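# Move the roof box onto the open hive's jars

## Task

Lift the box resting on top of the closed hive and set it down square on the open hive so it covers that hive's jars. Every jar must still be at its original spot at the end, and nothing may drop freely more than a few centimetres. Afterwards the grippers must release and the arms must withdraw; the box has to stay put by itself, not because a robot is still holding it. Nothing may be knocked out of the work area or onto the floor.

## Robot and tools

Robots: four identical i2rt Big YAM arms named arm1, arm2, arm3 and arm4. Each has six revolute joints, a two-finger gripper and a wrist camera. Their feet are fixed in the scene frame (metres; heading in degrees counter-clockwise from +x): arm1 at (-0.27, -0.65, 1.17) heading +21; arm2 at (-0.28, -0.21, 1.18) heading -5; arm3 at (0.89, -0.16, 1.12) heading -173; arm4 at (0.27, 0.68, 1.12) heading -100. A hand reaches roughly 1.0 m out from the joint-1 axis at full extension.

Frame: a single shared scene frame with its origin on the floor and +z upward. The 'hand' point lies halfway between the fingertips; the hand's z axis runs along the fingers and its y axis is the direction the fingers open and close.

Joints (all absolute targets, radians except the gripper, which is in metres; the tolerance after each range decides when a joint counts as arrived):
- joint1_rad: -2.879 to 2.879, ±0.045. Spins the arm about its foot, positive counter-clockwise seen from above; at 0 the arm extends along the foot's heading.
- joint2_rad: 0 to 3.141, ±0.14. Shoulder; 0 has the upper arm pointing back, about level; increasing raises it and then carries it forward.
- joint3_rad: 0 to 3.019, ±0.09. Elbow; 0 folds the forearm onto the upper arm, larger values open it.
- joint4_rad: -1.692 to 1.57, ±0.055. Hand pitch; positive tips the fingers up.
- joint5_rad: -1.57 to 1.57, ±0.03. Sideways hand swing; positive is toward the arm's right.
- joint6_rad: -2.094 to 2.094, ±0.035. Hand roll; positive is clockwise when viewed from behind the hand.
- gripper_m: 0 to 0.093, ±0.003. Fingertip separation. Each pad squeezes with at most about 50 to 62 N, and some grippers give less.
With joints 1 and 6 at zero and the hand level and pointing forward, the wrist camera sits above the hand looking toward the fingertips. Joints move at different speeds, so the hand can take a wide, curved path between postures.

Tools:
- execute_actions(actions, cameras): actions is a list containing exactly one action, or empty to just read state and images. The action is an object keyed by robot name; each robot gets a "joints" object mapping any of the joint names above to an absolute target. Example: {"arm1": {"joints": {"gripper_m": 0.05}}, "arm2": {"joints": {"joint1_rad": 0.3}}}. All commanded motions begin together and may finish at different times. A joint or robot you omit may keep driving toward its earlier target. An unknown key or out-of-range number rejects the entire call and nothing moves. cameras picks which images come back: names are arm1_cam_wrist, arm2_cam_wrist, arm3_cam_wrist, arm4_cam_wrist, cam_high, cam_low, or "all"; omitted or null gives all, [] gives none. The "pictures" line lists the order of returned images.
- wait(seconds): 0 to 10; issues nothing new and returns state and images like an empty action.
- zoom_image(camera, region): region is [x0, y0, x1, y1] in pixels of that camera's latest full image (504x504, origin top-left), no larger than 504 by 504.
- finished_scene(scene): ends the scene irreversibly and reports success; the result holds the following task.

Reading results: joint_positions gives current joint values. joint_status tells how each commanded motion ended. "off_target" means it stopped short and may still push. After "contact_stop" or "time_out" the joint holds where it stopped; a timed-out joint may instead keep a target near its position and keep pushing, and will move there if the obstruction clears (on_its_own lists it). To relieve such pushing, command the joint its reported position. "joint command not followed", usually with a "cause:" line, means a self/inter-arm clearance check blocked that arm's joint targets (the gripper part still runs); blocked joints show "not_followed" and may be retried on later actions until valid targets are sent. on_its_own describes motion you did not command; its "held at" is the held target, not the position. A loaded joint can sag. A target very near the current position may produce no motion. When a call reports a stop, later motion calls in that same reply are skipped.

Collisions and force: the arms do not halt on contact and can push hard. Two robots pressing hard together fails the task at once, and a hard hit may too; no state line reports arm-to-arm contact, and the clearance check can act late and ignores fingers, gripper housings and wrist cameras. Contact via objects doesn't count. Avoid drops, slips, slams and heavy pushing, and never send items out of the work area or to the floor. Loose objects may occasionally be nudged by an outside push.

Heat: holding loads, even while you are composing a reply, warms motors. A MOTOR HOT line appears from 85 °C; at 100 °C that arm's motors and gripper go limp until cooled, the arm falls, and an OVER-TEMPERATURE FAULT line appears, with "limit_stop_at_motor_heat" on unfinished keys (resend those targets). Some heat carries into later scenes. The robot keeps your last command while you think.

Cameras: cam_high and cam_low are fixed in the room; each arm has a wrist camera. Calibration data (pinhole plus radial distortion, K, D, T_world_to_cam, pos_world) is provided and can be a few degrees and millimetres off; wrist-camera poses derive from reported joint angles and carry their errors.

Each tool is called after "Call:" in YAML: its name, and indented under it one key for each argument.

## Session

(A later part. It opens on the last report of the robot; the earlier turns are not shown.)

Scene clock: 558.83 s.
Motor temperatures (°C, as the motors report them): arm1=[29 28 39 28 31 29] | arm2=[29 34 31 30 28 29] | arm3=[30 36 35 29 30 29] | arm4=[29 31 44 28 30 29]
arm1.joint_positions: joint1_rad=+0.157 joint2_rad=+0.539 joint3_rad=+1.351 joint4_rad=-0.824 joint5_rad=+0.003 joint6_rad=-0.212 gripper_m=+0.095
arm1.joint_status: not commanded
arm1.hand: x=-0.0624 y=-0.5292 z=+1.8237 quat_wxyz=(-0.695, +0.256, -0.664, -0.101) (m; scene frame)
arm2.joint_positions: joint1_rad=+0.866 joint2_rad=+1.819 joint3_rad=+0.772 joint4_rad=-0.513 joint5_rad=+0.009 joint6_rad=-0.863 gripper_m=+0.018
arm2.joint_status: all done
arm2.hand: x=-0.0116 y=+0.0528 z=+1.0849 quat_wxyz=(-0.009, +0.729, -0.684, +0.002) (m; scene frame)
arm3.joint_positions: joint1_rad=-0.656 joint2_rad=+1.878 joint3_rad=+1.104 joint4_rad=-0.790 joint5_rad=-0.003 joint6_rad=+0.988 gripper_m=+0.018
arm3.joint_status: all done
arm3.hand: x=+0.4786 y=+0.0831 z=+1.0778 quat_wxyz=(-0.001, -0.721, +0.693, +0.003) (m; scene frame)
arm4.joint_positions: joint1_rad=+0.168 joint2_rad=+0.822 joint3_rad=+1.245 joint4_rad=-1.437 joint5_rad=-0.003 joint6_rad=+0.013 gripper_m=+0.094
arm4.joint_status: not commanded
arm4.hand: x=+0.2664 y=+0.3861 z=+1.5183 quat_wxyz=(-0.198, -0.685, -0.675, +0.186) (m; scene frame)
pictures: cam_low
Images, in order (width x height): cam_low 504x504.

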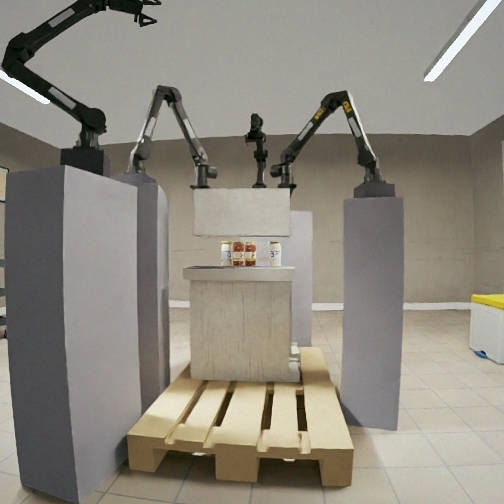

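Call:
execute_actions:
  actions:
    - {"arm2":{"joints":{"joint1_rad":0.924,"joint2_rad":1.707,"joint3_rad":0.899,"joint4_rad":-0.645,"joint6_rad":-0.806}},"arm3":{"joints":{"joint1_rad":-0.715,"joint2_rad":1.752,"joint3_rad":1.266,"joint4_rad":-0.898,"joint6_rad":0.93}}}
  cameras: ["cam_low","arm4_cam_wrist"]

Call:
zoom_image:
  camera: "cam_low"
  region: [170, 150, 320, 290]

Scene clock: 571.93 s.
Motor temperatures (°C, as the motors report them): arm1=[29 28 39 28 31 29] | arm2=[29 34 32 30 28 29] | arm3=[30 37 38 29 30 29] | arm4=[29 31 44 28 30 29]
arm1.joint_positions: joint1_rad=+0.157 joint2_rad=+0.539 joint3_rad=+1.351 joint4_rad=-0.824 joint5_rad=+0.003 joint6_rad=-0.212 gripper_m=+0.095
arm1.joint_status: not commanded
arm1.hand: x=-0.0624 y=-0.5292 z=+1.8237 quat_wxyz=(-0.695, +0.256, -0.664, -0.101) (m; scene frame)
arm2.joint_positions: joint1_rad=+0.914 joint2_rad=+1.789 joint3_rad=+0.847 joint4_rad=-0.622 joint5_rad=+0.011 joint6_rad=-0.813 gripper_m=+0.018
arm2.joint_status: all done
arm2.hand: x=-0.0088 y=+0.0815 z=+1.1118 quat_wxyz=(-0.008, +0.729, -0.685, +0.003) (m; scene frame)
arm3.joint_positions: joint1_rad=-0.709 joint2_rad=+1.857 joint3_rad=+1.164 joint4_rad=-0.877 joint5_rad=-0.004 joint6_rad=+0.937 gripper_m=+0.018
arm3.joint_status: joint3_rad time_out (moved +0.060 of +0.162); the others done
arm3.on_its_own: joint3_rad reads +1.164 and still pushes toward +1.266 since a time_out
arm3.hand: x=+0.4817 y=+0.1108 z=+1.1048 quat_wxyz=(-0.001, -0.721, +0.693, +0.001) (m; scene frame)
arm4.joint_positions: joint1_rad=+0.168 joint2_rad=+0.822 joint3_rad=+1.245 joint4_rad=-1.437 joint5_rad=-0.003 joint6_rad=+0.013 gripper_m=+0.094
arm4.joint_status: not commanded
arm4.hand: x=+0.2664 y=+0.3861 z=+1.5183 quat_wxyz=(-0.198, -0.685, -0.675, +0.186) (m; scene frame)
pictures: arm4_cam_wrist, cam_low
camera_calibration (this result's frames):
arm4_cam_wrist: T_world_to_cam=[[-0.999815, 0.00615708, -0.0182067, 0.288533], [0.00489831, 0.997647, 0.0683918, -0.483145], [0.0185849, 0.06829, -0.997492, 1.60973], [0, 0, 0, 1]] pos_world=[0.260929, 0.370303, 1.64399]
Images, in order (width x height): arm4_cam_wrist 504x504, cam_low 504x504.

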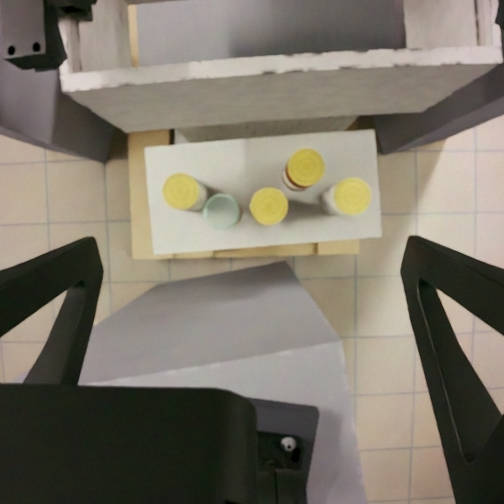

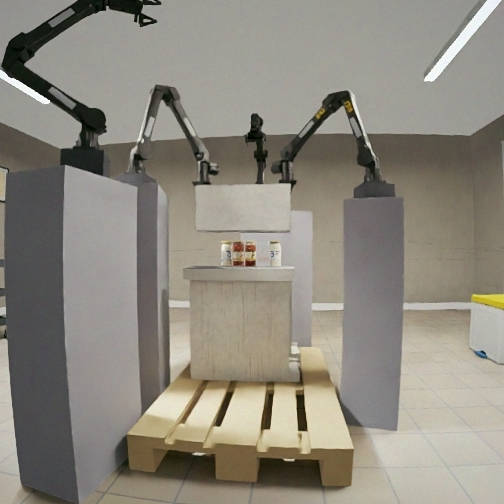

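Region (170, 150, 320, 290) of cam_low's 504x504 image, scaled by 3.360, with more detail than that image has; it fills the top 470 rows of this view, and the rest is white.

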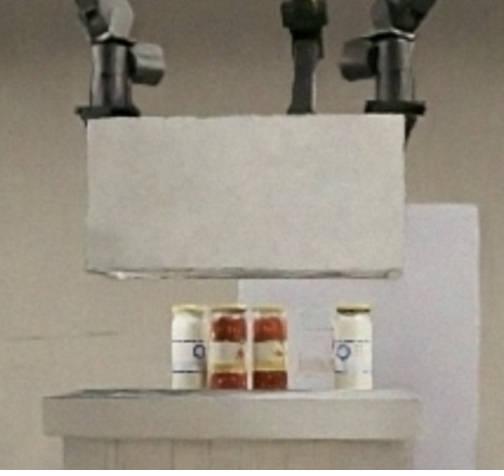

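Call:
execute_actions:
  actions:
    - {"arm2":{"joints":{"joint1_rad":1.006,"joint2_rad":1.828,"joint3_rad":1.039,"joint4_rad":-0.70,"joint6_rad":-0.725}},"arm3":{"joints":{"joint1_rad":-0.806,"joint2_rad":1.872,"joint3_rad":1.381,"joint4_rad":-0.938,"joint6_rad":0.84}}}
  cameras: ["cam_low"]

Scene clock: 587.20 s.
Motor temperatures (°C, as the motors report them): arm1=[29 28 39 28 31 29] | arm2=[29 35 34 30 28 29] | arm3=[30 37 41 29 30 29] | arm4=[29 31 44 28 30 29]
arm1.joint_positions: joint1_rad=+0.157 joint2_rad=+0.539 joint3_rad=+1.351 joint4_rad=-0.824 joint5_rad=+0.003 joint6_rad=-0.212 gripper_m=+0.095
arm1.joint_status: not commanded
arm1.hand: x=-0.0624 y=-0.5292 z=+1.8237 quat_wxyz=(-0.695, +0.256, -0.664, -0.101) (m; scene frame)
arm2.joint_positions: joint1_rad=+1.001 joint2_rad=+1.880 joint3_rad=+0.993 joint4_rad=-0.683 joint5_rad=+0.011 joint6_rad=-0.728 gripper_m=+0.018
arm2.joint_status: all done
arm2.hand: x=-0.0062 y=+0.1409 z=+1.1101 quat_wxyz=(-0.005, +0.729, -0.684, +0.002) (m; scene frame)
arm3.joint_positions: joint1_rad=-0.806 joint2_rad=+1.931 joint3_rad=+1.277 joint4_rad=-0.922 joint5_rad=-0.005 joint6_rad=+0.838 gripper_m=+0.018
arm3.joint_status: joint3_rad time_out (moved +0.113 of +0.217); the others done
arm3.on_its_own: joint3_rad reads +1.277 and still pushes toward +1.381 since a time_out
arm3.hand: x=+0.4850 y=+0.1696 z=+1.1026 quat_wxyz=(-0.001, -0.721, +0.693, -0.002) (m; scene frame)
arm4.joint_positions: joint1_rad=+0.168 joint2_rad=+0.822 joint3_rad=+1.245 joint4_rad=-1.437 joint5_rad=-0.003 joint6_rad=+0.013 gripper_m=+0.094
arm4.joint_status: not commanded
arm4.hand: x=+0.2664 y=+0.3861 z=+1.5183 quat_wxyz=(-0.198, -0.685, -0.675, +0.186) (m; scene frame)
pictures: cam_low
Images, in order (width x height): cam_low 504x504.

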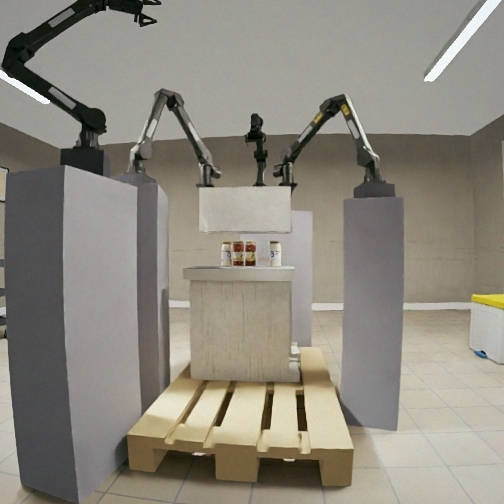

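Call:
execute_actions:
  actions:
    - {"arm2":{"joints":{"joint1_rad":1.094,"joint2_rad":1.919,"joint3_rad":1.262,"joint4_rad":-0.805,"joint6_rad":-0.635}},"arm3":{"joints":{"joint1_rad":-0.918,"joint2_rad":1.948,"joint3_rad":1.575,"joint4_rad":-1.022,"joint6_rad":0.728}}}
  cameras: ["cam_low"]

Scene clock: 600.73 s.
Motor temperatures (°C, as the motors report them): arm1=[29 28 39 28 31 29] | arm2=[29 35 34 30 28 29] | arm3=[30 37 44 29 30 29] | arm4=[29 31 44 28 30 29]
arm1.joint_positions: joint1_rad=+0.157 joint2_rad=+0.539 joint3_rad=+1.351 joint4_rad=-0.824 joint5_rad=+0.003 joint6_rad=-0.212 gripper_m=+0.095
arm1.joint_status: not commanded
arm1.hand: x=-0.0624 y=-0.5292 z=+1.8237 quat_wxyz=(-0.695, +0.256, -0.664, -0.101) (m; scene frame)
arm2.joint_positions: joint1_rad=+1.091 joint2_rad=+1.986 joint3_rad=+1.208 joint4_rad=-0.792 joint5_rad=+0.011 joint6_rad=-0.641 gripper_m=+0.018
arm2.joint_status: all done
arm2.hand: x=-0.0029 y=+0.2196 z=+1.1182 quat_wxyz=(-0.006, +0.731, -0.683, +0.002) (m; scene frame)
arm3.joint_positions: joint1_rad=-0.919 joint2_rad=+2.028 joint3_rad=+1.467 joint4_rad=-1.014 joint5_rad=-0.002 joint6_rad=+0.722 gripper_m=+0.018
arm3.joint_status: joint3_rad time_out (moved +0.190 of +0.298); the others done
arm3.on_its_own: joint3_rad reads +1.467 and still pushes toward +1.575 since a time_out
arm3.hand: x=+0.4892 y=+0.2499 z=+1.1115 quat_wxyz=(+0.001, -0.723, +0.691, -0.002) (m; scene frame)
arm4.joint_positions: joint1_rad=+0.168 joint2_rad=+0.822 joint3_rad=+1.245 joint4_rad=-1.437 joint5_rad=-0.003 joint6_rad=+0.013 gripper_m=+0.094
arm4.joint_status: not commanded
arm4.hand: x=+0.2664 y=+0.3861 z=+1.5183 quat_wxyz=(-0.198, -0.685, -0.675, +0.186) (m; scene frame)
pictures: cam_low
Images, in order (width x height): cam_low 504x504.

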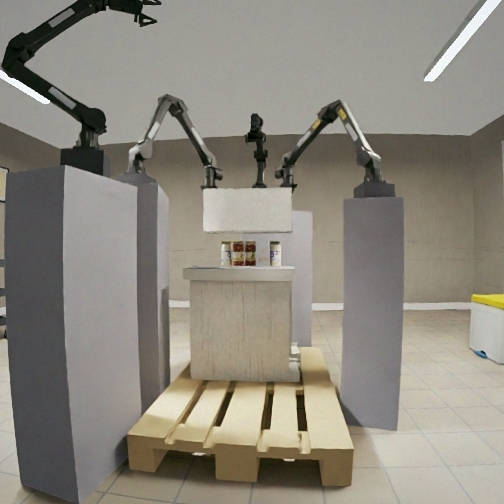

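Call:
execute_actions:
  actions:
    - {"arm2":{"joints":{"joint1_rad":1.161,"joint2_rad":2.051,"joint3_rad":1.532,"joint4_rad":-0.917,"joint6_rad":-0.566}},"arm3":{"joints":{"joint1_rad":-1.012,"joint2_rad":2.069,"joint3_rad":1.813,"joint4_rad":-1.112,"joint6_rad":0.635}}}
  cameras: ["cam_low","arm4_cam_wrist","arm2_cam_wrist","arm3_cam_wrist","cam_high"]

Scene clock: 613.57 s.
Motor temperatures (°C, as the motors report them): arm1=[29 28 40 28 31 29] | arm2=[29 36 36 30 28 29] | arm3=[30 39 46 29 30 29] | arm4=[29 31 44 28 30 29]
arm1.joint_positions: joint1_rad=+0.157 joint2_rad=+0.539 joint3_rad=+1.351 joint4_rad=-0.824 joint5_rad=+0.003 joint6_rad=-0.212 gripper_m=+0.095
arm1.joint_status: not commanded
arm1.hand: x=-0.0624 y=-0.5292 z=+1.8237 quat_wxyz=(-0.695, +0.256, -0.664, -0.101) (m; scene frame)
arm2.joint_positions: joint1_rad=+1.157 joint2_rad=+2.136 joint3_rad=+1.462 joint4_rad=-0.900 joint5_rad=+0.013 joint6_rad=-0.575 gripper_m=+0.018
arm2.joint_status: all done
arm2.hand: x=+0.0030 y=+0.2986 z=+1.1132 quat_wxyz=(-0.005, +0.731, -0.683, +0.003) (m; scene frame)
arm3.joint_positions: joint1_rad=-1.014 joint2_rad=+2.163 joint3_rad=+1.687 joint4_rad=-1.105 joint5_rad=-0.002 joint6_rad=+0.627 gripper_m=+0.018
arm3.joint_status: joint3_rad time_out (moved +0.220 of +0.346); the others done
arm3.on_its_own: joint3_rad reads +1.687 and still pushes toward +1.799 since a time_out
arm3.hand: x=+0.4967 y=+0.3284 z=+1.1065 quat_wxyz=(+0.000, -0.722, +0.691, -0.004) (m; scene frame)
arm4.joint_positions: joint1_rad=+0.168 joint2_rad=+0.822 joint3_rad=+1.245 joint4_rad=-1.437 joint5_rad=-0.003 joint6_rad=+0.013 gripper_m=+0.094
arm4.joint_status: not commanded
arm4.hand: x=+0.2664 y=+0.3861 z=+1.5183 quat_wxyz=(-0.198, -0.685, -0.675, +0.186) (m; scene frame)
pictures: arm2_cam_wrist, arm3_cam_wrist, arm4_cam_wrist, cam_high, cam_low
camera_calibration (this result's frames):
arm2_cam_wrist: T_world_to_cam=[[0.997475, 0.0708155, 0.00541632, -0.0279491], [0.0542251, -0.808598, 0.585857, -0.404174], [0.0458674, -0.584084, -0.810396, 1.20024], [0, 0, 0, 1]] pos_world=[-0.00525677, 0.376203, 1.20961]
arm3_cam_wrist: T_world_to_cam=[[0.999135, 0.0395826, 0.0127528, -0.527887], [0.0245267, -0.808524, 0.587952, -0.397344], [0.0335836, -0.587131, -0.808795, 1.19337], [0, 0, 0, 1]] pos_world=[0.497098, 0.400298, 1.20554]
arm4_cam_wrist: T_world_to_cam=[[-0.999815, 0.00615708, -0.0182067, 0.288533], [0.00489831, 0.997647, 0.0683918, -0.483145], [0.0185849, 0.06829, -0.997492, 1.60973], [0, 0, 0, 1]] pos_world=[0.260929, 0.370303, 1.64399]
Images, in order (width x height): arm2_cam_wrist 504x504, arm3_cam_wrist 504x504, arm4_cam_wrist 504x504, cam_high 504x504, cam_low 504x504.

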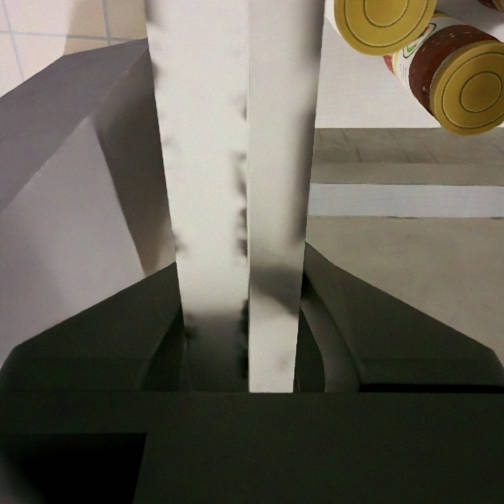

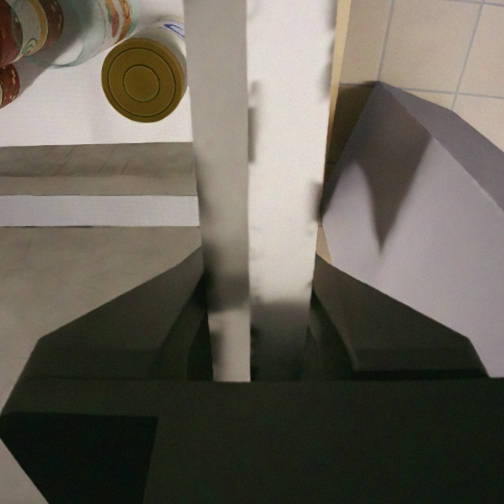

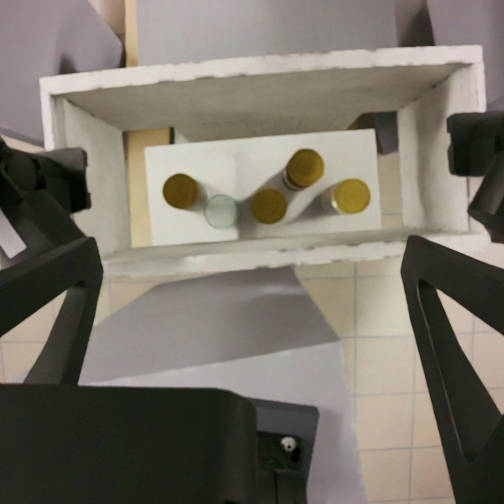

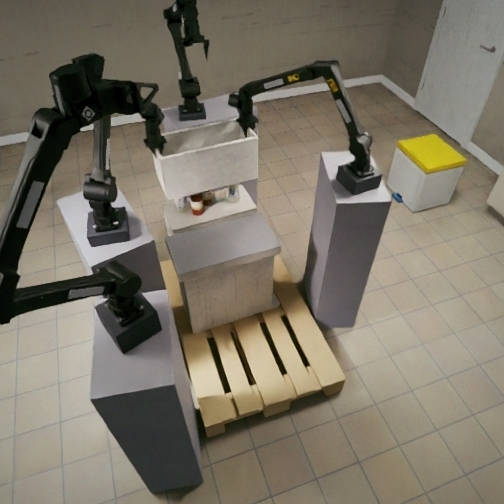

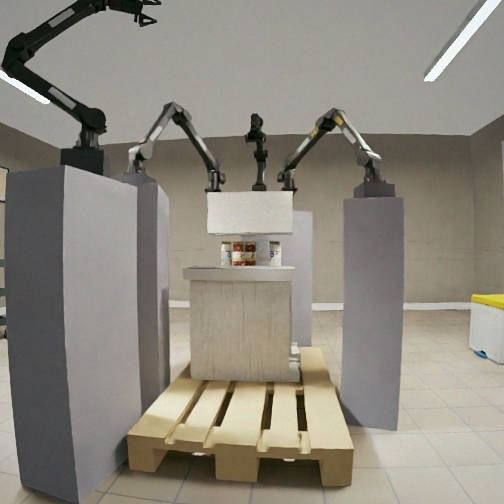

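Call:
execute_actions:
  actions:
    - {"arm2":{"joints":{"joint1_rad":1.166,"joint2_rad":2.15,"joint3_rad":1.54,"joint4_rad":-0.79}},"arm3":{"joints":{"joint1_rad":-1.018,"joint2_rad":2.152,"joint3_rad":1.735,"joint4_rad":-0.989}}}
  cameras: ["cam_low","arm4_cam_wrist"]

Scene clock: 636.43 s.
Motor temperatures (°C, as the motors report them): arm1=[29 28 40 28 31 29] | arm2=[29 39 38 30 28 29] | arm3=[30 41 48 29 30 29] | arm4=[29 31 44 28 30 29]
arm1.joint_positions: joint1_rad=+0.157 joint2_rad=+0.539 joint3_rad=+1.351 joint4_rad=-0.824 joint5_rad=+0.003 joint6_rad=-0.212 gripper_m=+0.095
arm1.joint_status: not commanded
arm1.hand: x=-0.0624 y=-0.5292 z=+1.8237 quat_wxyz=(-0.695, +0.256, -0.664, -0.101) (m; scene frame)
arm2.joint_positions: joint1_rad=+1.168 joint2_rad=+2.238 joint3_rad=+1.462 joint4_rad=-0.783 joint5_rad=+0.008 joint6_rad=-0.568 gripper_m=+0.018
arm2.joint_status: all done
arm2.hand: x=-0.0005 y=+0.3072 z=+1.0562 quat_wxyz=(-0.011, +0.732, -0.682, -0.001) (m; scene frame)
arm3.joint_positions: joint1_rad=-1.017 joint2_rad=+2.252 joint3_rad=+1.682 joint4_rad=-0.996 joint5_rad=+0.002 joint6_rad=+0.623 gripper_m=+0.018
arm3.joint_status: all done
arm3.hand: x=+0.4929 y=+0.3371 z=+1.0504 quat_wxyz=(+0.003, -0.723, +0.691, +0.002) (m; scene frame)
arm4.joint_positions: joint1_rad=+0.168 joint2_rad=+0.822 joint3_rad=+1.245 joint4_rad=-1.437 joint5_rad=-0.003 joint6_rad=+0.013 gripper_m=+0.094
arm4.joint_status: not commanded
arm4.hand: x=+0.2664 y=+0.3861 z=+1.5183 quat_wxyz=(-0.198, -0.685, -0.675, +0.186) (m; scene frame)
pictures: arm4_cam_wrist, cam_low
camera_calibration (this result's frames):
arm4_cam_wrist: T_world_to_cam=[[-0.999815, 0.00615708, -0.0182067, 0.288533], [0.00489831, 0.997647, 0.0683918, -0.483145], [0.0185849, 0.06829, -0.997492, 1.60973], [0, 0, 0, 1]] pos_world=[0.260929, 0.370303, 1.64399]
Images, in order (width x height): arm4_cam_wrist 504x504, cam_low 504x504.

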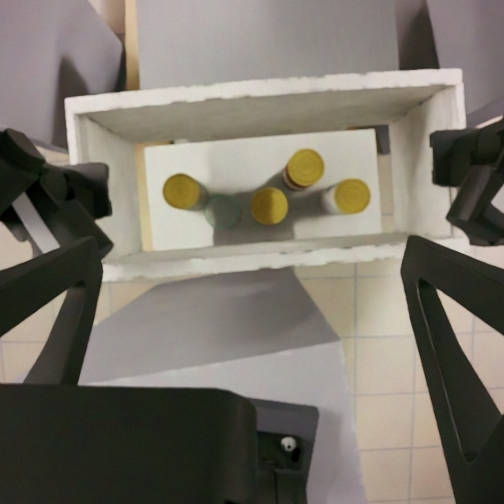

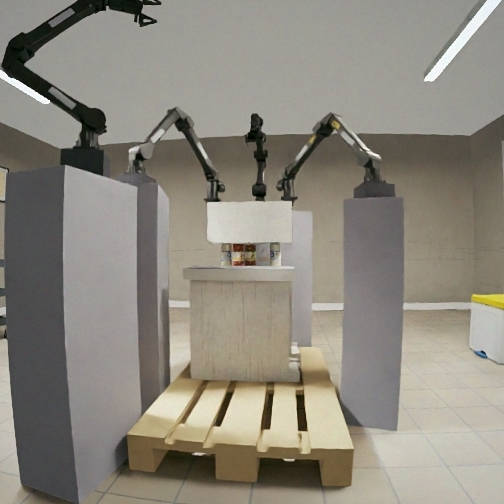

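Call:
execute_actions:
  actions:
    - {"arm2":{"joints":{"joint1_rad":1.162,"joint2_rad":2.252,"joint3_rad":1.545,"joint4_rad":-0.70}},"arm3":{"joints":{"joint2_rad":2.237,"joint3_rad":1.715,"joint4_rad":-0.887}}}
  cameras: ["cam_low","arm4_cam_wrist"]

Scene clock: 645.77 s.
Motor temperatures (°C, as the motors report them): arm1=[29 28 40 28 31 29] | arm2=[29 39 39 30 28 29] | arm3=[30 42 45 29 30 29] | arm4=[29 31 44 28 30 29]
arm1.joint_positions: joint1_rad=+0.157 joint2_rad=+0.539 joint3_rad=+1.351 joint4_rad=-0.824 joint5_rad=+0.003 joint6_rad=-0.212 gripper_m=+0.095
arm1.joint_status: not commanded
arm1.hand: x=-0.0624 y=-0.5292 z=+1.8237 quat_wxyz=(-0.695, +0.256, -0.664, -0.101) (m; scene frame)
arm2.joint_positions: joint1_rad=+1.167 joint2_rad=+2.339 joint3_rad=+1.471 joint4_rad=-0.693 joint5_rad=+0.008 joint6_rad=-0.568 gripper_m=+0.018
arm2.joint_status: all done
arm2.hand: x=-0.0007 y=+0.3056 z=+1.0017 quat_wxyz=(-0.010, +0.731, -0.682, -0.001) (m; scene frame)
arm3.joint_positions: joint1_rad=-1.014 joint2_rad=+2.334 joint3_rad=+1.666 joint4_rad=-0.896 joint5_rad=+0.002 joint6_rad=+0.626 gripper_m=+0.018
arm3.joint_status: all done
arm3.hand: x=+0.4924 y=+0.3350 z=+0.9953 quat_wxyz=(+0.003, -0.723, +0.691, +0.004) (m; scene frame)
arm4.joint_positions: joint1_rad=+0.168 joint2_rad=+0.822 joint3_rad=+1.245 joint4_rad=-1.437 joint5_rad=-0.003 joint6_rad=+0.013 gripper_m=+0.094
arm4.joint_status: not commanded
arm4.hand: x=+0.2664 y=+0.3861 z=+1.5183 quat_wxyz=(-0.198, -0.685, -0.675, +0.186) (m; scene frame)
pictures: arm4_cam_wrist, cam_low
camera_calibration (this result's frames):
arm4_cam_wrist: T_world_to_cam=[[-0.999815, 0.00615708, -0.0182067, 0.288533], [0.00489831, 0.997647, 0.0683918, -0.483145], [0.0185849, 0.06829, -0.997492, 1.60973], [0, 0, 0, 1]] pos_world=[0.260929, 0.370303, 1.64399]
Images, in order (width x height): arm4_cam_wrist 504x504, cam_low 504x504.

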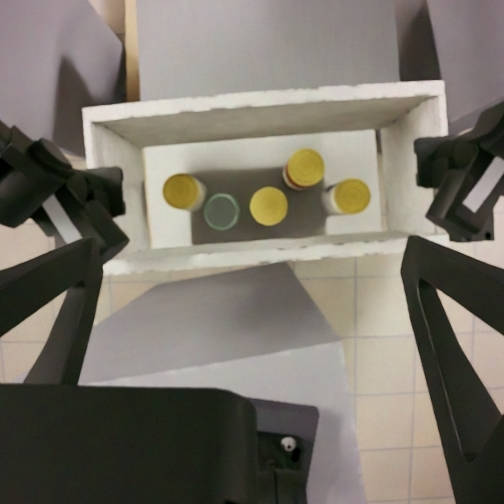

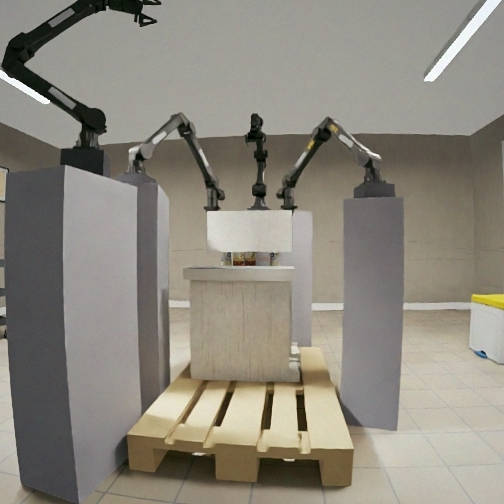

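Call:
execute_actions:
  actions:
    - {"arm2":{"joints":{"joint1_rad":1.156,"joint2_rad":2.366,"joint3_rad":1.577,"joint4_rad":-0.63}},"arm3":{"joints":{"joint2_rad":2.323,"joint3_rad":1.75,"joint4_rad":-0.805}}}
  cameras: ["cam_low","arm4_cam_wrist"]

Call:
zoom_image:
  camera: "arm4_cam_wrist"
  region: [80, 70, 450, 290]

Scene clock: 657.73 s.
Motor temperatures (°C, as the motors report them): arm1=[29 28 40 28 31 29] | arm2=[29 40 39 30 28 29] | arm3=[30 43 43 29 30 29] | arm4=[29 31 44 28 30 29]
arm1.joint_positions: joint1_rad=+0.157 joint2_rad=+0.539 joint3_rad=+1.351 joint4_rad=-0.824 joint5_rad=+0.003 joint6_rad=-0.212 gripper_m=+0.095
arm1.joint_status: not commanded
arm1.hand: x=-0.0624 y=-0.5292 z=+1.8237 quat_wxyz=(-0.695, +0.256, -0.664, -0.101) (m; scene frame)
arm2.joint_positions: joint1_rad=+1.162 joint2_rad=+2.452 joint3_rad=+1.513 joint4_rad=-0.622 joint5_rad=+0.008 joint6_rad=-0.568 gripper_m=+0.018
arm2.joint_status: all done
arm2.hand: x=+0.0031 y=+0.3067 z=+0.9483 quat_wxyz=(-0.010, +0.730, -0.684, +0.000) (m; scene frame)
arm3.joint_positions: joint1_rad=-1.017 joint2_rad=+2.419 joint3_rad=+1.666 joint4_rad=-0.814 joint5_rad=+0.002 joint6_rad=+0.626 gripper_m=+0.018
arm3.joint_status: all done
arm3.hand: x=+0.4965 y=+0.3335 z=+0.9435 quat_wxyz=(+0.003, -0.722, +0.692, +0.002) (m; scene frame)
arm4.joint_positions: joint1_rad=+0.168 joint2_rad=+0.822 joint3_rad=+1.245 joint4_rad=-1.437 joint5_rad=-0.003 joint6_rad=+0.013 gripper_m=+0.094
arm4.joint_status: not commanded
arm4.hand: x=+0.2664 y=+0.3861 z=+1.5183 quat_wxyz=(-0.198, -0.685, -0.675, +0.186) (m; scene frame)
pictures: arm4_cam_wrist, cam_low
camera_calibration (this result's frames):
arm4_cam_wrist: T_world_to_cam=[[-0.999815, 0.00615708, -0.0182067, 0.288533], [0.00489831, 0.997647, 0.0683918, -0.483145], [0.0185849, 0.06829, -0.997492, 1.60973], [0, 0, 0, 1]] pos_world=[0.260929, 0.370303, 1.64399]
Images, in order (width x height): arm4_cam_wrist 504x504, cam_low 504x504.

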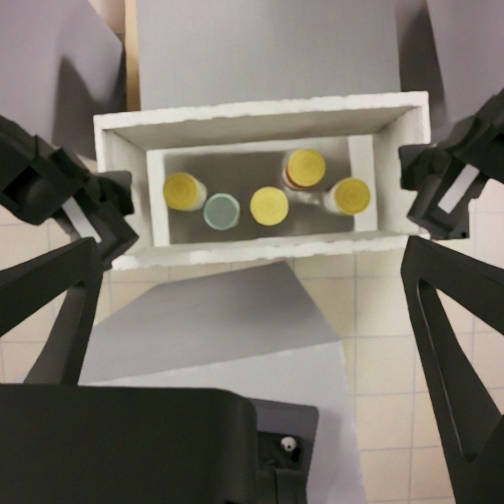

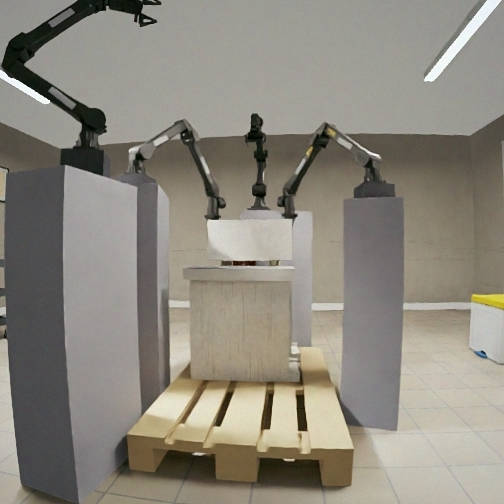

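Region (80, 70, 450, 290) of arm4_cam_wrist's 504x504 image, scaled by 1.362, with more detail than that image has; it fills the top 300 rows of this view, and the rest is white.

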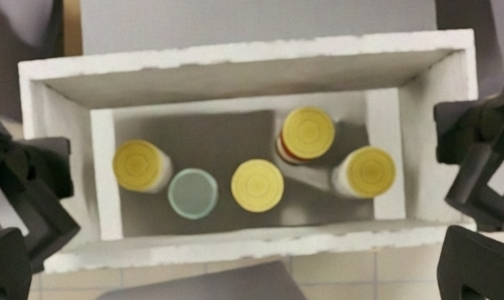

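Call:
execute_actions:
  actions:
    - {"arm2":{"joints":{"joint1_rad":1.164,"joint2_rad":2.454,"joint3_rad":1.6,"joint4_rad":-0.574}},"arm3":{"joints":{"joint1_rad":-1.009,"joint2_rad":2.406,"joint3_rad":1.784,"joint4_rad":-0.75}}}
  cameras: ["cam_high","arm4_cam_wrist"]

Call:
zoom_image:
  camera: "arm4_cam_wrist"
  region: [110, 110, 270, 270]

Call:
zoom_image:
  camera: "arm4_cam_wrist"
  region: [270, 100, 430, 260]

Scene clock: 697.60 s.
Motor temperatures (°C, as the motors report them): arm1=[29 28 40 28 31 29] | arm2=[29 42 38 30 28 29] | arm3=[30 45 45 29 30 29] | arm4=[29 31 44 28 30 29]
arm1.joint_positions: joint1_rad=+0.157 joint2_rad=+0.539 joint3_rad=+1.351 joint4_rad=-0.824 joint5_rad=+0.003 joint6_rad=-0.212 gripper_m=+0.095
arm1.joint_status: not commanded
arm1.hand: x=-0.0624 y=-0.5292 z=+1.8237 quat_wxyz=(-0.695, +0.256, -0.664, -0.101) (m; scene frame)
arm2.joint_positions: joint1_rad=+1.160 joint2_rad=+2.537 joint3_rad=+1.538 joint4_rad=-0.568 joint5_rad=+0.011 joint6_rad=-0.566 gripper_m=+0.018
arm2.joint_status: all done
arm2.hand: x=+0.0015 y=+0.3016 z=+0.9063 quat_wxyz=(-0.008, +0.728, -0.685, +0.002) (m; scene frame)
arm3.joint_positions: joint1_rad=-1.007 joint2_rad=+2.492 joint3_rad=+1.671 joint4_rad=-0.751 joint5_rad=+0.000 joint6_rad=+0.638 gripper_m=+0.018
arm3.joint_status: joint3_rad time_out (moved +0.004 of +0.118); the others done
arm3.on_its_own: joint3_rad reads +1.671 and still pushes toward +1.783 since a time_out
arm3.hand: x=+0.4952 y=+0.3249 z=+0.9008 quat_wxyz=(+0.001, -0.721, +0.693, +0.000) (m; scene frame)
arm4.joint_positions: joint1_rad=+0.168 joint2_rad=+0.822 joint3_rad=+1.245 joint4_rad=-1.437 joint5_rad=-0.003 joint6_rad=+0.013 gripper_m=+0.094
arm4.joint_status: not commanded
arm4.hand: x=+0.2664 y=+0.3861 z=+1.5183 quat_wxyz=(-0.198, -0.685, -0.675, +0.186) (m; scene frame)
pictures: arm4_cam_wrist, cam_high
camera_calibration (this result's frames):
arm4_cam_wrist: T_world_to_cam=[[-0.999815, 0.00615708, -0.0182067, 0.288533], [0.00489831, 0.997647, 0.0683918, -0.483145], [0.0185849, 0.06829, -0.997492, 1.60973], [0, 0, 0, 1]] pos_world=[0.260929, 0.370303, 1.64399]
Images, in order (width x height): arm4_cam_wrist 504x504, cam_high 504x504.

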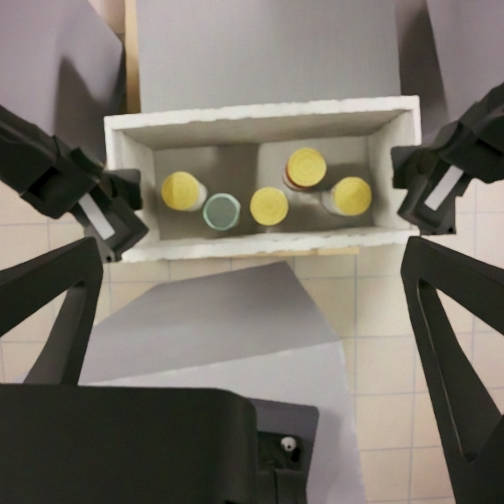

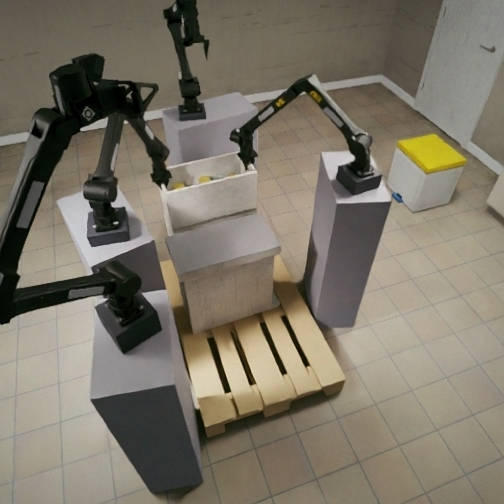

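Region (110, 110, 270, 270) of arm4_cam_wrist's 504x504 image, scaled by 3.150, with more detail than that image has.

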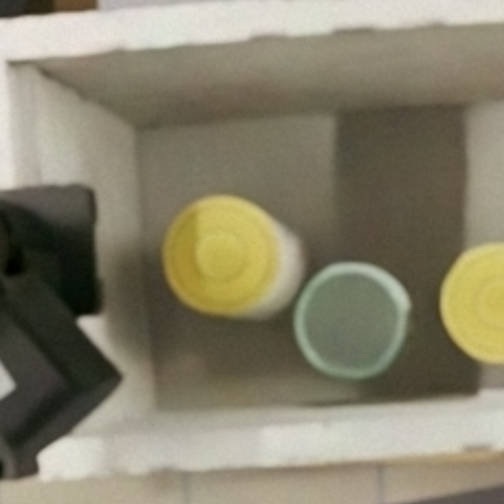

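Region (270, 100, 430, 260) of arm4_cam_wrist's 504x504 image, scaled by 3.150, with more detail than that image has.

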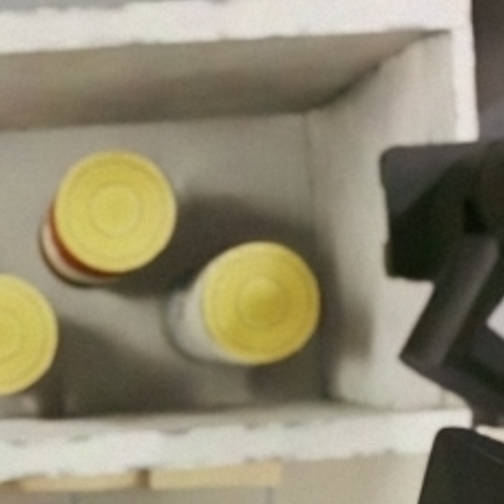

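Call:
execute_actions:
  actions:
    - {"arm2":{"joints":{"joint1_rad":1.168,"joint3_rad":1.612}},"arm3":{"joints":{"joint1_rad":-1.018,"joint3_rad":1.808,"joint4_rad":-0.775,"joint6_rad":0.625}}}
  cameras: ["arm4_cam_wrist"]

Call:
zoom_image:
  camera: "arm4_cam_wrist"
  region: [110, 110, 270, 270]

Call:
zoom_image:
  camera: "arm4_cam_wrist"
  region: [270, 100, 430, 260]

Scene clock: 712.67 s.
Motor temperatures (°C, as the motors report them): arm1=[29 28 40 28 31 29] | arm2=[29 43 38 30 28 29] | arm3=[30 46 47 29 30 29] | arm4=[29 31 44 28 30 29]
arm1.joint_positions: joint1_rad=+0.157 joint2_rad=+0.539 joint3_rad=+1.351 joint4_rad=-0.824 joint5_rad=+0.003 joint6_rad=-0.212 gripper_m=+0.095
arm1.joint_status: not commanded
arm1.hand: x=-0.0624 y=-0.5292 z=+1.8237 quat_wxyz=(-0.695, +0.256, -0.664, -0.101) (m; scene frame)
arm2.joint_positions: joint1_rad=+1.160 joint2_rad=+2.537 joint3_rad=+1.544 joint4_rad=-0.568 joint5_rad=+0.011 joint6_rad=-0.566 gripper_m=+0.018
arm2.joint_status: all done
arm2.hand: x=+0.0030 y=+0.3047 z=+0.9076 quat_wxyz=(-0.011, +0.728, -0.685, +0.001) (m; scene frame)
arm3.joint_positions: joint1_rad=-1.012 joint2_rad=+2.492 joint3_rad=+1.684 joint4_rad=-0.768 joint5_rad=+0.002 joint6_rad=+0.635 gripper_m=+0.018
arm3.joint_status: joint3_rad time_out (moved +0.013 of +0.137); the others done
arm3.on_its_own: joint3_rad reads +1.684 and still pushes toward +1.796 since a time_out
arm3.hand: x=+0.4963 y=+0.3291 z=+0.9042 quat_wxyz=(+0.002, -0.720, +0.693, -0.002) (m; scene frame)
arm4.joint_positions: joint1_rad=+0.168 joint2_rad=+0.822 joint3_rad=+1.245 joint4_rad=-1.437 joint5_rad=-0.003 joint6_rad=+0.013 gripper_m=+0.094
arm4.joint_status: not commanded
arm4.hand: x=+0.2664 y=+0.3861 z=+1.5183 quat_wxyz=(-0.198, -0.685, -0.675, +0.186) (m; scene frame)
pictures: arm4_cam_wrist
camera_calibration (this result's frames):
arm4_cam_wrist: T_world_to_cam=[[-0.999815, 0.00615708, -0.0182067, 0.288533], [0.00489831, 0.997647, 0.0683918, -0.483145], [0.0185849, 0.06829, -0.997492, 1.60973], [0, 0, 0, 1]] pos_world=[0.260929, 0.370303, 1.64399]
Images, in order (width x height): arm4_cam_wrist 504x504.

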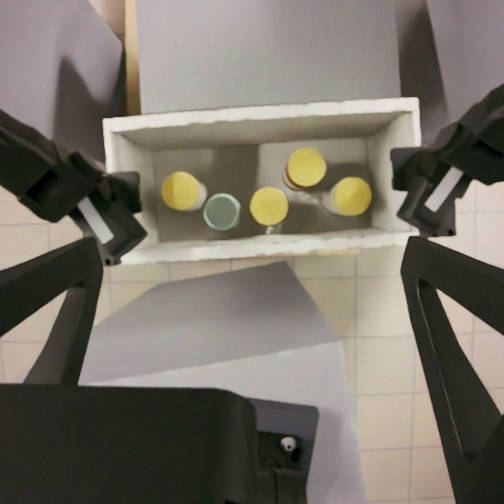

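Region (110, 110, 270, 270) of arm4_cam_wrist's 504x504 image, scaled by 3.150, with more detail than that image has.

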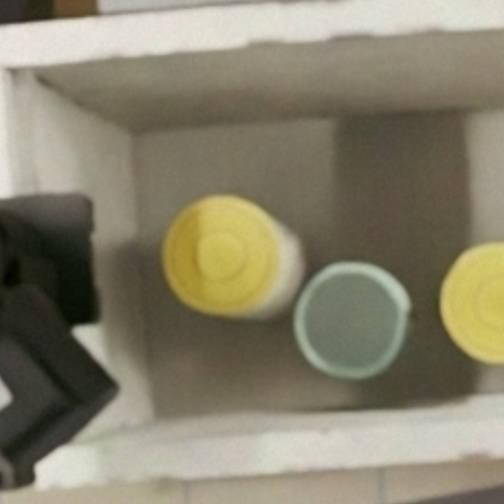

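Region (270, 100, 430, 260) of arm4_cam_wrist's 504x504 image, scaled by 3.150, with more detail than that image has.

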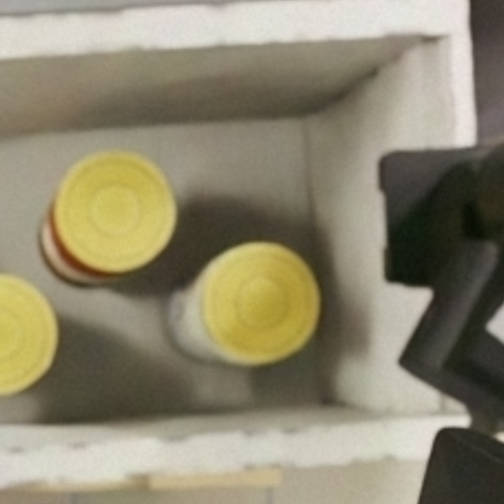

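Call:
execute_actions:
  actions:
    - {"arm2":{"joints":{"joint1_rad":1.178,"joint2_rad":2.466,"joint3_rad":1.628,"joint4_rad":-0.59,"joint6_rad":-0.58}},"arm3":{"joints":{"joint1_rad":-1.016,"joint2_rad":2.42,"joint3_rad":1.828,"joint4_rad":-0.768,"joint6_rad":0.62}}}
  cameras: ["arm4_cam_wrist"]

Call:
zoom_image:
  camera: "arm4_cam_wrist"
  region: [110, 110, 270, 270]

Call:
zoom_image:
  camera: "arm4_cam_wrist"
  region: [270, 100, 430, 260]

Scene clock: 742.67 s.
Motor temperatures (°C, as the motors report them): arm1=[29 28 40 28 31 29] | arm2=[29 44 39 30 28 29] | arm3=[30 47 49 29 30 29] | arm4=[29 31 44 28 30 29]
arm1.joint_positions: joint1_rad=+0.157 joint2_rad=+0.539 joint3_rad=+1.351 joint4_rad=-0.824 joint5_rad=+0.003 joint6_rad=-0.212 gripper_m=+0.095
arm1.joint_status: not commanded
arm1.hand: x=-0.0624 y=-0.5292 z=+1.8237 quat_wxyz=(-0.695, +0.256, -0.664, -0.101) (m; scene frame)
arm2.joint_positions: joint1_rad=+1.170 joint2_rad=+2.537 joint3_rad=+1.556 joint4_rad=-0.577 joint5_rad=+0.008 joint6_rad=-0.564 gripper_m=+0.018
arm2.joint_status: all done
arm2.hand: x=+0.0000 y=+0.3116 z=+0.9102 quat_wxyz=(-0.012, +0.731, -0.682, -0.001) (m; scene frame)
arm3.joint_positions: joint1_rad=-1.015 joint2_rad=+2.495 joint3_rad=+1.701 joint4_rad=-0.768 joint5_rad=+0.006 joint6_rad=+0.631 gripper_m=+0.018
arm3.joint_status: joint3_rad time_out (moved +0.017 of +0.144); the others done
arm3.on_its_own: joint3_rad reads +1.701 and still pushes toward +1.813 since a time_out
arm3.hand: x=+0.4934 y=+0.3365 z=+0.9066 quat_wxyz=(+0.005, -0.721, +0.693, +0.004) (m; scene frame)
arm4.joint_positions: joint1_rad=+0.168 joint2_rad=+0.822 joint3_rad=+1.245 joint4_rad=-1.437 joint5_rad=-0.003 joint6_rad=+0.013 gripper_m=+0.094
arm4.joint_status: not commanded
arm4.hand: x=+0.2664 y=+0.3861 z=+1.5183 quat_wxyz=(-0.198, -0.685, -0.675, +0.186) (m; scene frame)
pictures: arm4_cam_wrist
camera_calibration (this result's frames):
arm4_cam_wrist: T_world_to_cam=[[-0.999815, 0.00615708, -0.0182067, 0.288533], [0.00489831, 0.997647, 0.0683918, -0.483145], [0.0185849, 0.06829, -0.997492, 1.60973], [0, 0, 0, 1]] pos_world=[0.260929, 0.370303, 1.64399]
Images, in order (width x height): arm4_cam_wrist 504x504.

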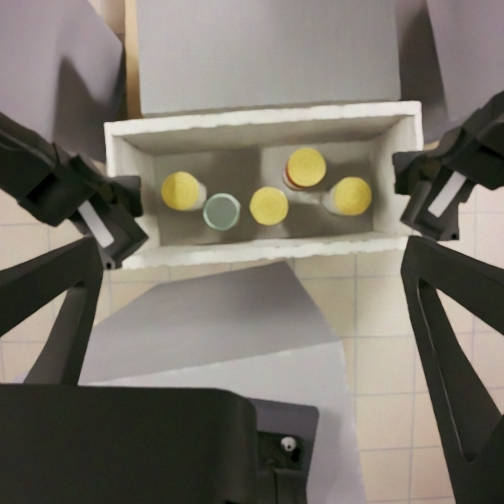

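Region (110, 110, 270, 270) of arm4_cam_wrist's 504x504 image, scaled by 3.150, with more detail than that image has.

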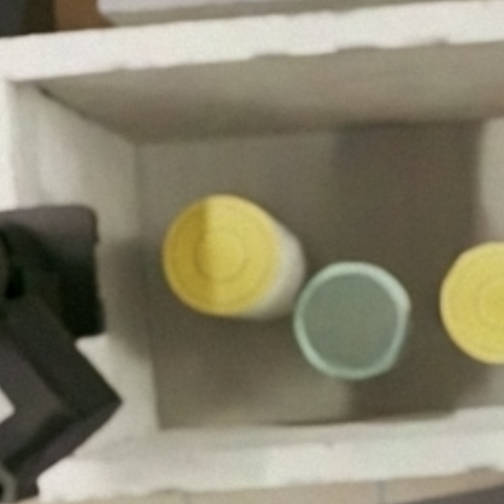

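Region (270, 100, 430, 260) of arm4_cam_wrist's 504x504 image, scaled by 3.150, with more detail than that image has.

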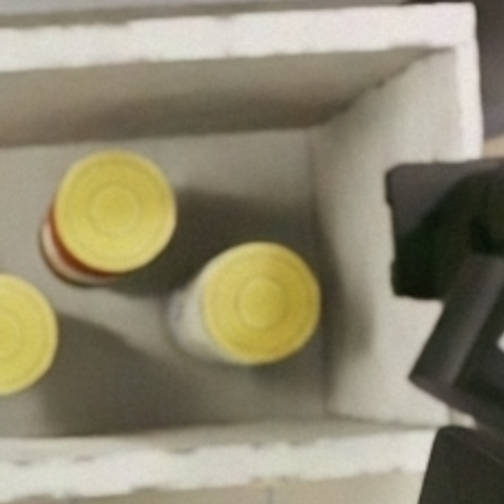

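Call:
execute_actions:
  actions:
    - {"arm2":{"joints":{"joint1_rad":1.162,"joint2_rad":2.492,"joint3_rad":1.61,"joint4_rad":-0.552,"joint6_rad":-0.572}},"arm3":{"joints":{"joint2_rad":2.445,"joint3_rad":1.785,"joint4_rad":-0.732}}}
  cameras: ["arm4_cam_wrist"]

Call:
zoom_image:
  camera: "arm4_cam_wrist"
  region: [110, 110, 270, 270]

Call:
zoom_image:
  camera: "arm4_cam_wrist"
  region: [270, 100, 430, 260]

Scene clock: 754.07 s.
Motor temperatures (°C, as the motors report them): arm1=[29 28 40 28 31 29] | arm2=[29 44 39 30 28 29] | arm3=[30 47 50 29 30 29] | arm4=[29 31 44 28 30 29]
arm1.joint_positions: joint1_rad=+0.157 joint2_rad=+0.539 joint3_rad=+1.351 joint4_rad=-0.824 joint5_rad=+0.003 joint6_rad=-0.212 gripper_m=+0.095
arm1.joint_status: not commanded
arm1.hand: x=-0.0624 y=-0.5292 z=+1.8237 quat_wxyz=(-0.695, +0.256, -0.664, -0.101) (m; scene frame)
arm2.joint_positions: joint1_rad=+1.168 joint2_rad=+2.553 joint3_rad=+1.556 joint4_rad=-0.554 joint5_rad=+0.005 joint6_rad=-0.562 gripper_m=+0.018
arm2.joint_status: all done
arm2.hand: x=+0.0002 y=+0.3106 z=+0.9012 quat_wxyz=(-0.015, +0.730, -0.684, -0.003) (m; scene frame)
arm3.joint_positions: joint1_rad=-1.015 joint2_rad=+2.518 joint3_rad=+1.701 joint4_rad=-0.742 joint5_rad=+0.001 joint6_rad=+0.631 gripper_m=+0.018
arm3.joint_status: all done
arm3.hand: x=+0.4938 y=+0.3348 z=+0.8929 quat_wxyz=(+0.003, -0.721, +0.693, +0.006) (m; scene frame)
arm4.joint_positions: joint1_rad=+0.168 joint2_rad=+0.822 joint3_rad=+1.245 joint4_rad=-1.437 joint5_rad=-0.003 joint6_rad=+0.013 gripper_m=+0.094
arm4.joint_status: not commanded
arm4.hand: x=+0.2664 y=+0.3861 z=+1.5183 quat_wxyz=(-0.198, -0.685, -0.675, +0.186) (m; scene frame)
pictures: arm4_cam_wrist
camera_calibration (this result's frames):
arm4_cam_wrist: T_world_to_cam=[[-0.999815, 0.00615708, -0.0182067, 0.288533], [0.00489831, 0.997647, 0.0683918, -0.483145], [0.0185849, 0.06829, -0.997492, 1.60973], [0, 0, 0, 1]] pos_world=[0.260929, 0.370303, 1.64399]
Images, in order (width x height): arm4_cam_wrist 504x504.

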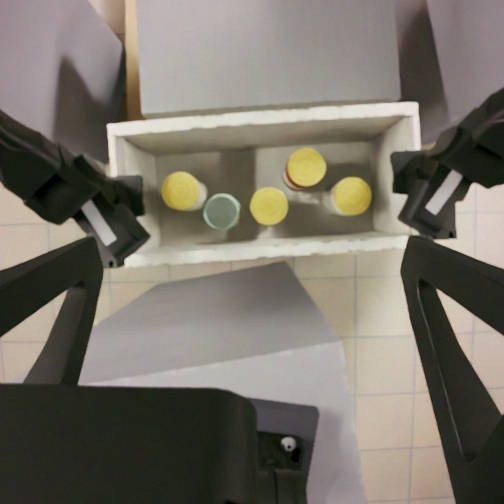

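Region (110, 110, 270, 270) of arm4_cam_wrist's 504x504 image, scaled by 3.150, with more detail than that image has.

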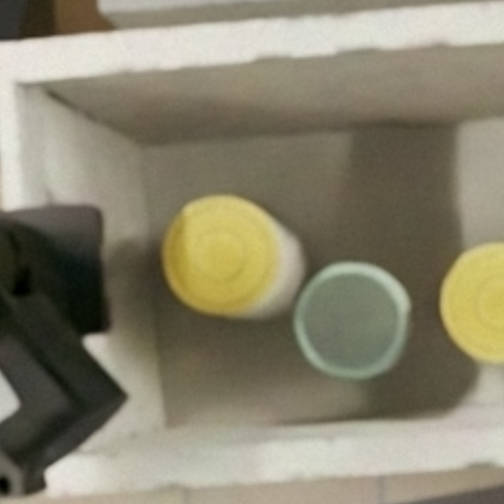

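Region (270, 100, 430, 260) of arm4_cam_wrist's 504x504 image, scaled by 3.150, with more detail than that image has.

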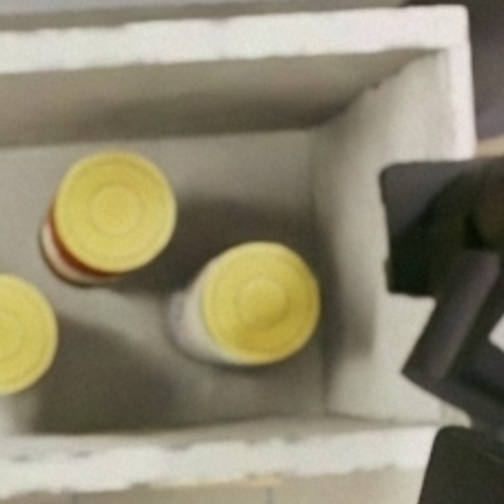

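Call:
execute_actions:
  actions:
    - {"arm2":{"joints":{"joint1_rad":1.15,"joint2_rad":2.508,"joint3_rad":1.595,"joint4_rad":-0.565,"joint6_rad":-0.585}}}
  cameras: ["arm4_cam_wrist"]

Call:
zoom_image:
  camera: "arm4_cam_wrist"
  region: [110, 110, 270, 270]

Call:
zoom_image:
  camera: "arm4_cam_wrist"
  region: [270, 100, 430, 260]

Scene clock: 763.73 s.
Motor temperatures (°C, as the motors report them): arm1=[29 28 40 28 31 29] | arm2=[29 44 38 30 28 29] | arm3=[30 47 48 29 30 29] | arm4=[29 31 44 28 30 29]
arm1.joint_positions: joint1_rad=+0.157 joint2_rad=+0.539 joint3_rad=+1.351 joint4_rad=-0.824 joint5_rad=+0.003 joint6_rad=-0.212 gripper_m=+0.095
arm1.joint_status: not commanded
arm1.hand: x=-0.0624 y=-0.5292 z=+1.8237 quat_wxyz=(-0.695, +0.256, -0.664, -0.101) (m; scene frame)
arm2.joint_positions: joint1_rad=+1.167 joint2_rad=+2.553 joint3_rad=+1.556 joint4_rad=-0.555 joint5_rad=+0.004 joint6_rad=-0.564 gripper_m=+0.018
arm2.joint_status: all done
arm2.hand: x=+0.0002 y=+0.3100 z=+0.9008 quat_wxyz=(-0.014, +0.730, -0.683, -0.004) (m; scene frame)
arm3.joint_positions: joint1_rad=-1.015 joint2_rad=+2.518 joint3_rad=+1.701 joint4_rad=-0.742 joint5_rad=+0.001 joint6_rad=+0.631 gripper_m=+0.018
arm3.joint_status: not commanded
arm3.hand: x=+0.4938 y=+0.3348 z=+0.8929 quat_wxyz=(+0.003, -0.721, +0.693, +0.006) (m; scene frame)
arm4.joint_positions: joint1_rad=+0.168 joint2_rad=+0.822 joint3_rad=+1.245 joint4_rad=-1.437 joint5_rad=-0.003 joint6_rad=+0.013 gripper_m=+0.094
arm4.joint_status: not commanded
arm4.hand: x=+0.2664 y=+0.3861 z=+1.5183 quat_wxyz=(-0.198, -0.685, -0.675, +0.186) (m; scene frame)
pictures: arm4_cam_wrist
camera_calibration (this result's frames):
arm4_cam_wrist: T_world_to_cam=[[-0.999815, 0.00615708, -0.0182067, 0.288533], [0.00489831, 0.997647, 0.0683918, -0.483145], [0.0185849, 0.06829, -0.997492, 1.60973], [0, 0, 0, 1]] pos_world=[0.260929, 0.370303, 1.64399]
Images, in order (width x height): arm4_cam_wrist 504x504.

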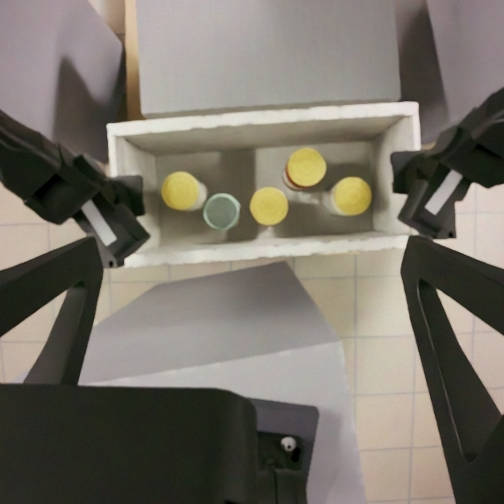

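Region (110, 110, 270, 270) of arm4_cam_wrist's 504x504 image, scaled by 3.150, with more detail than that image has.

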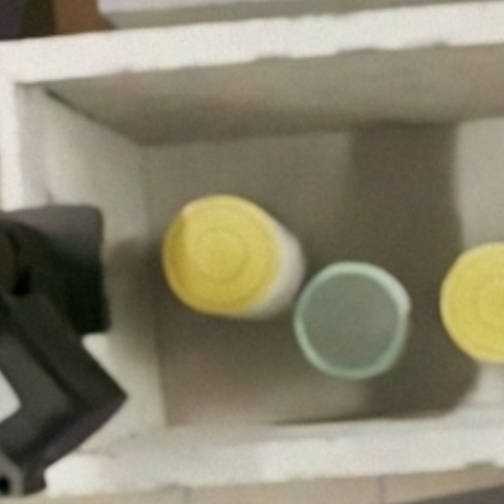

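Region (270, 100, 430, 260) of arm4_cam_wrist's 504x504 image, scaled by 3.150, with more detail than that image has.

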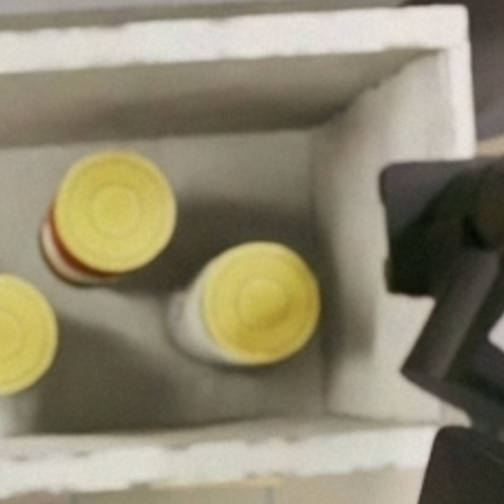

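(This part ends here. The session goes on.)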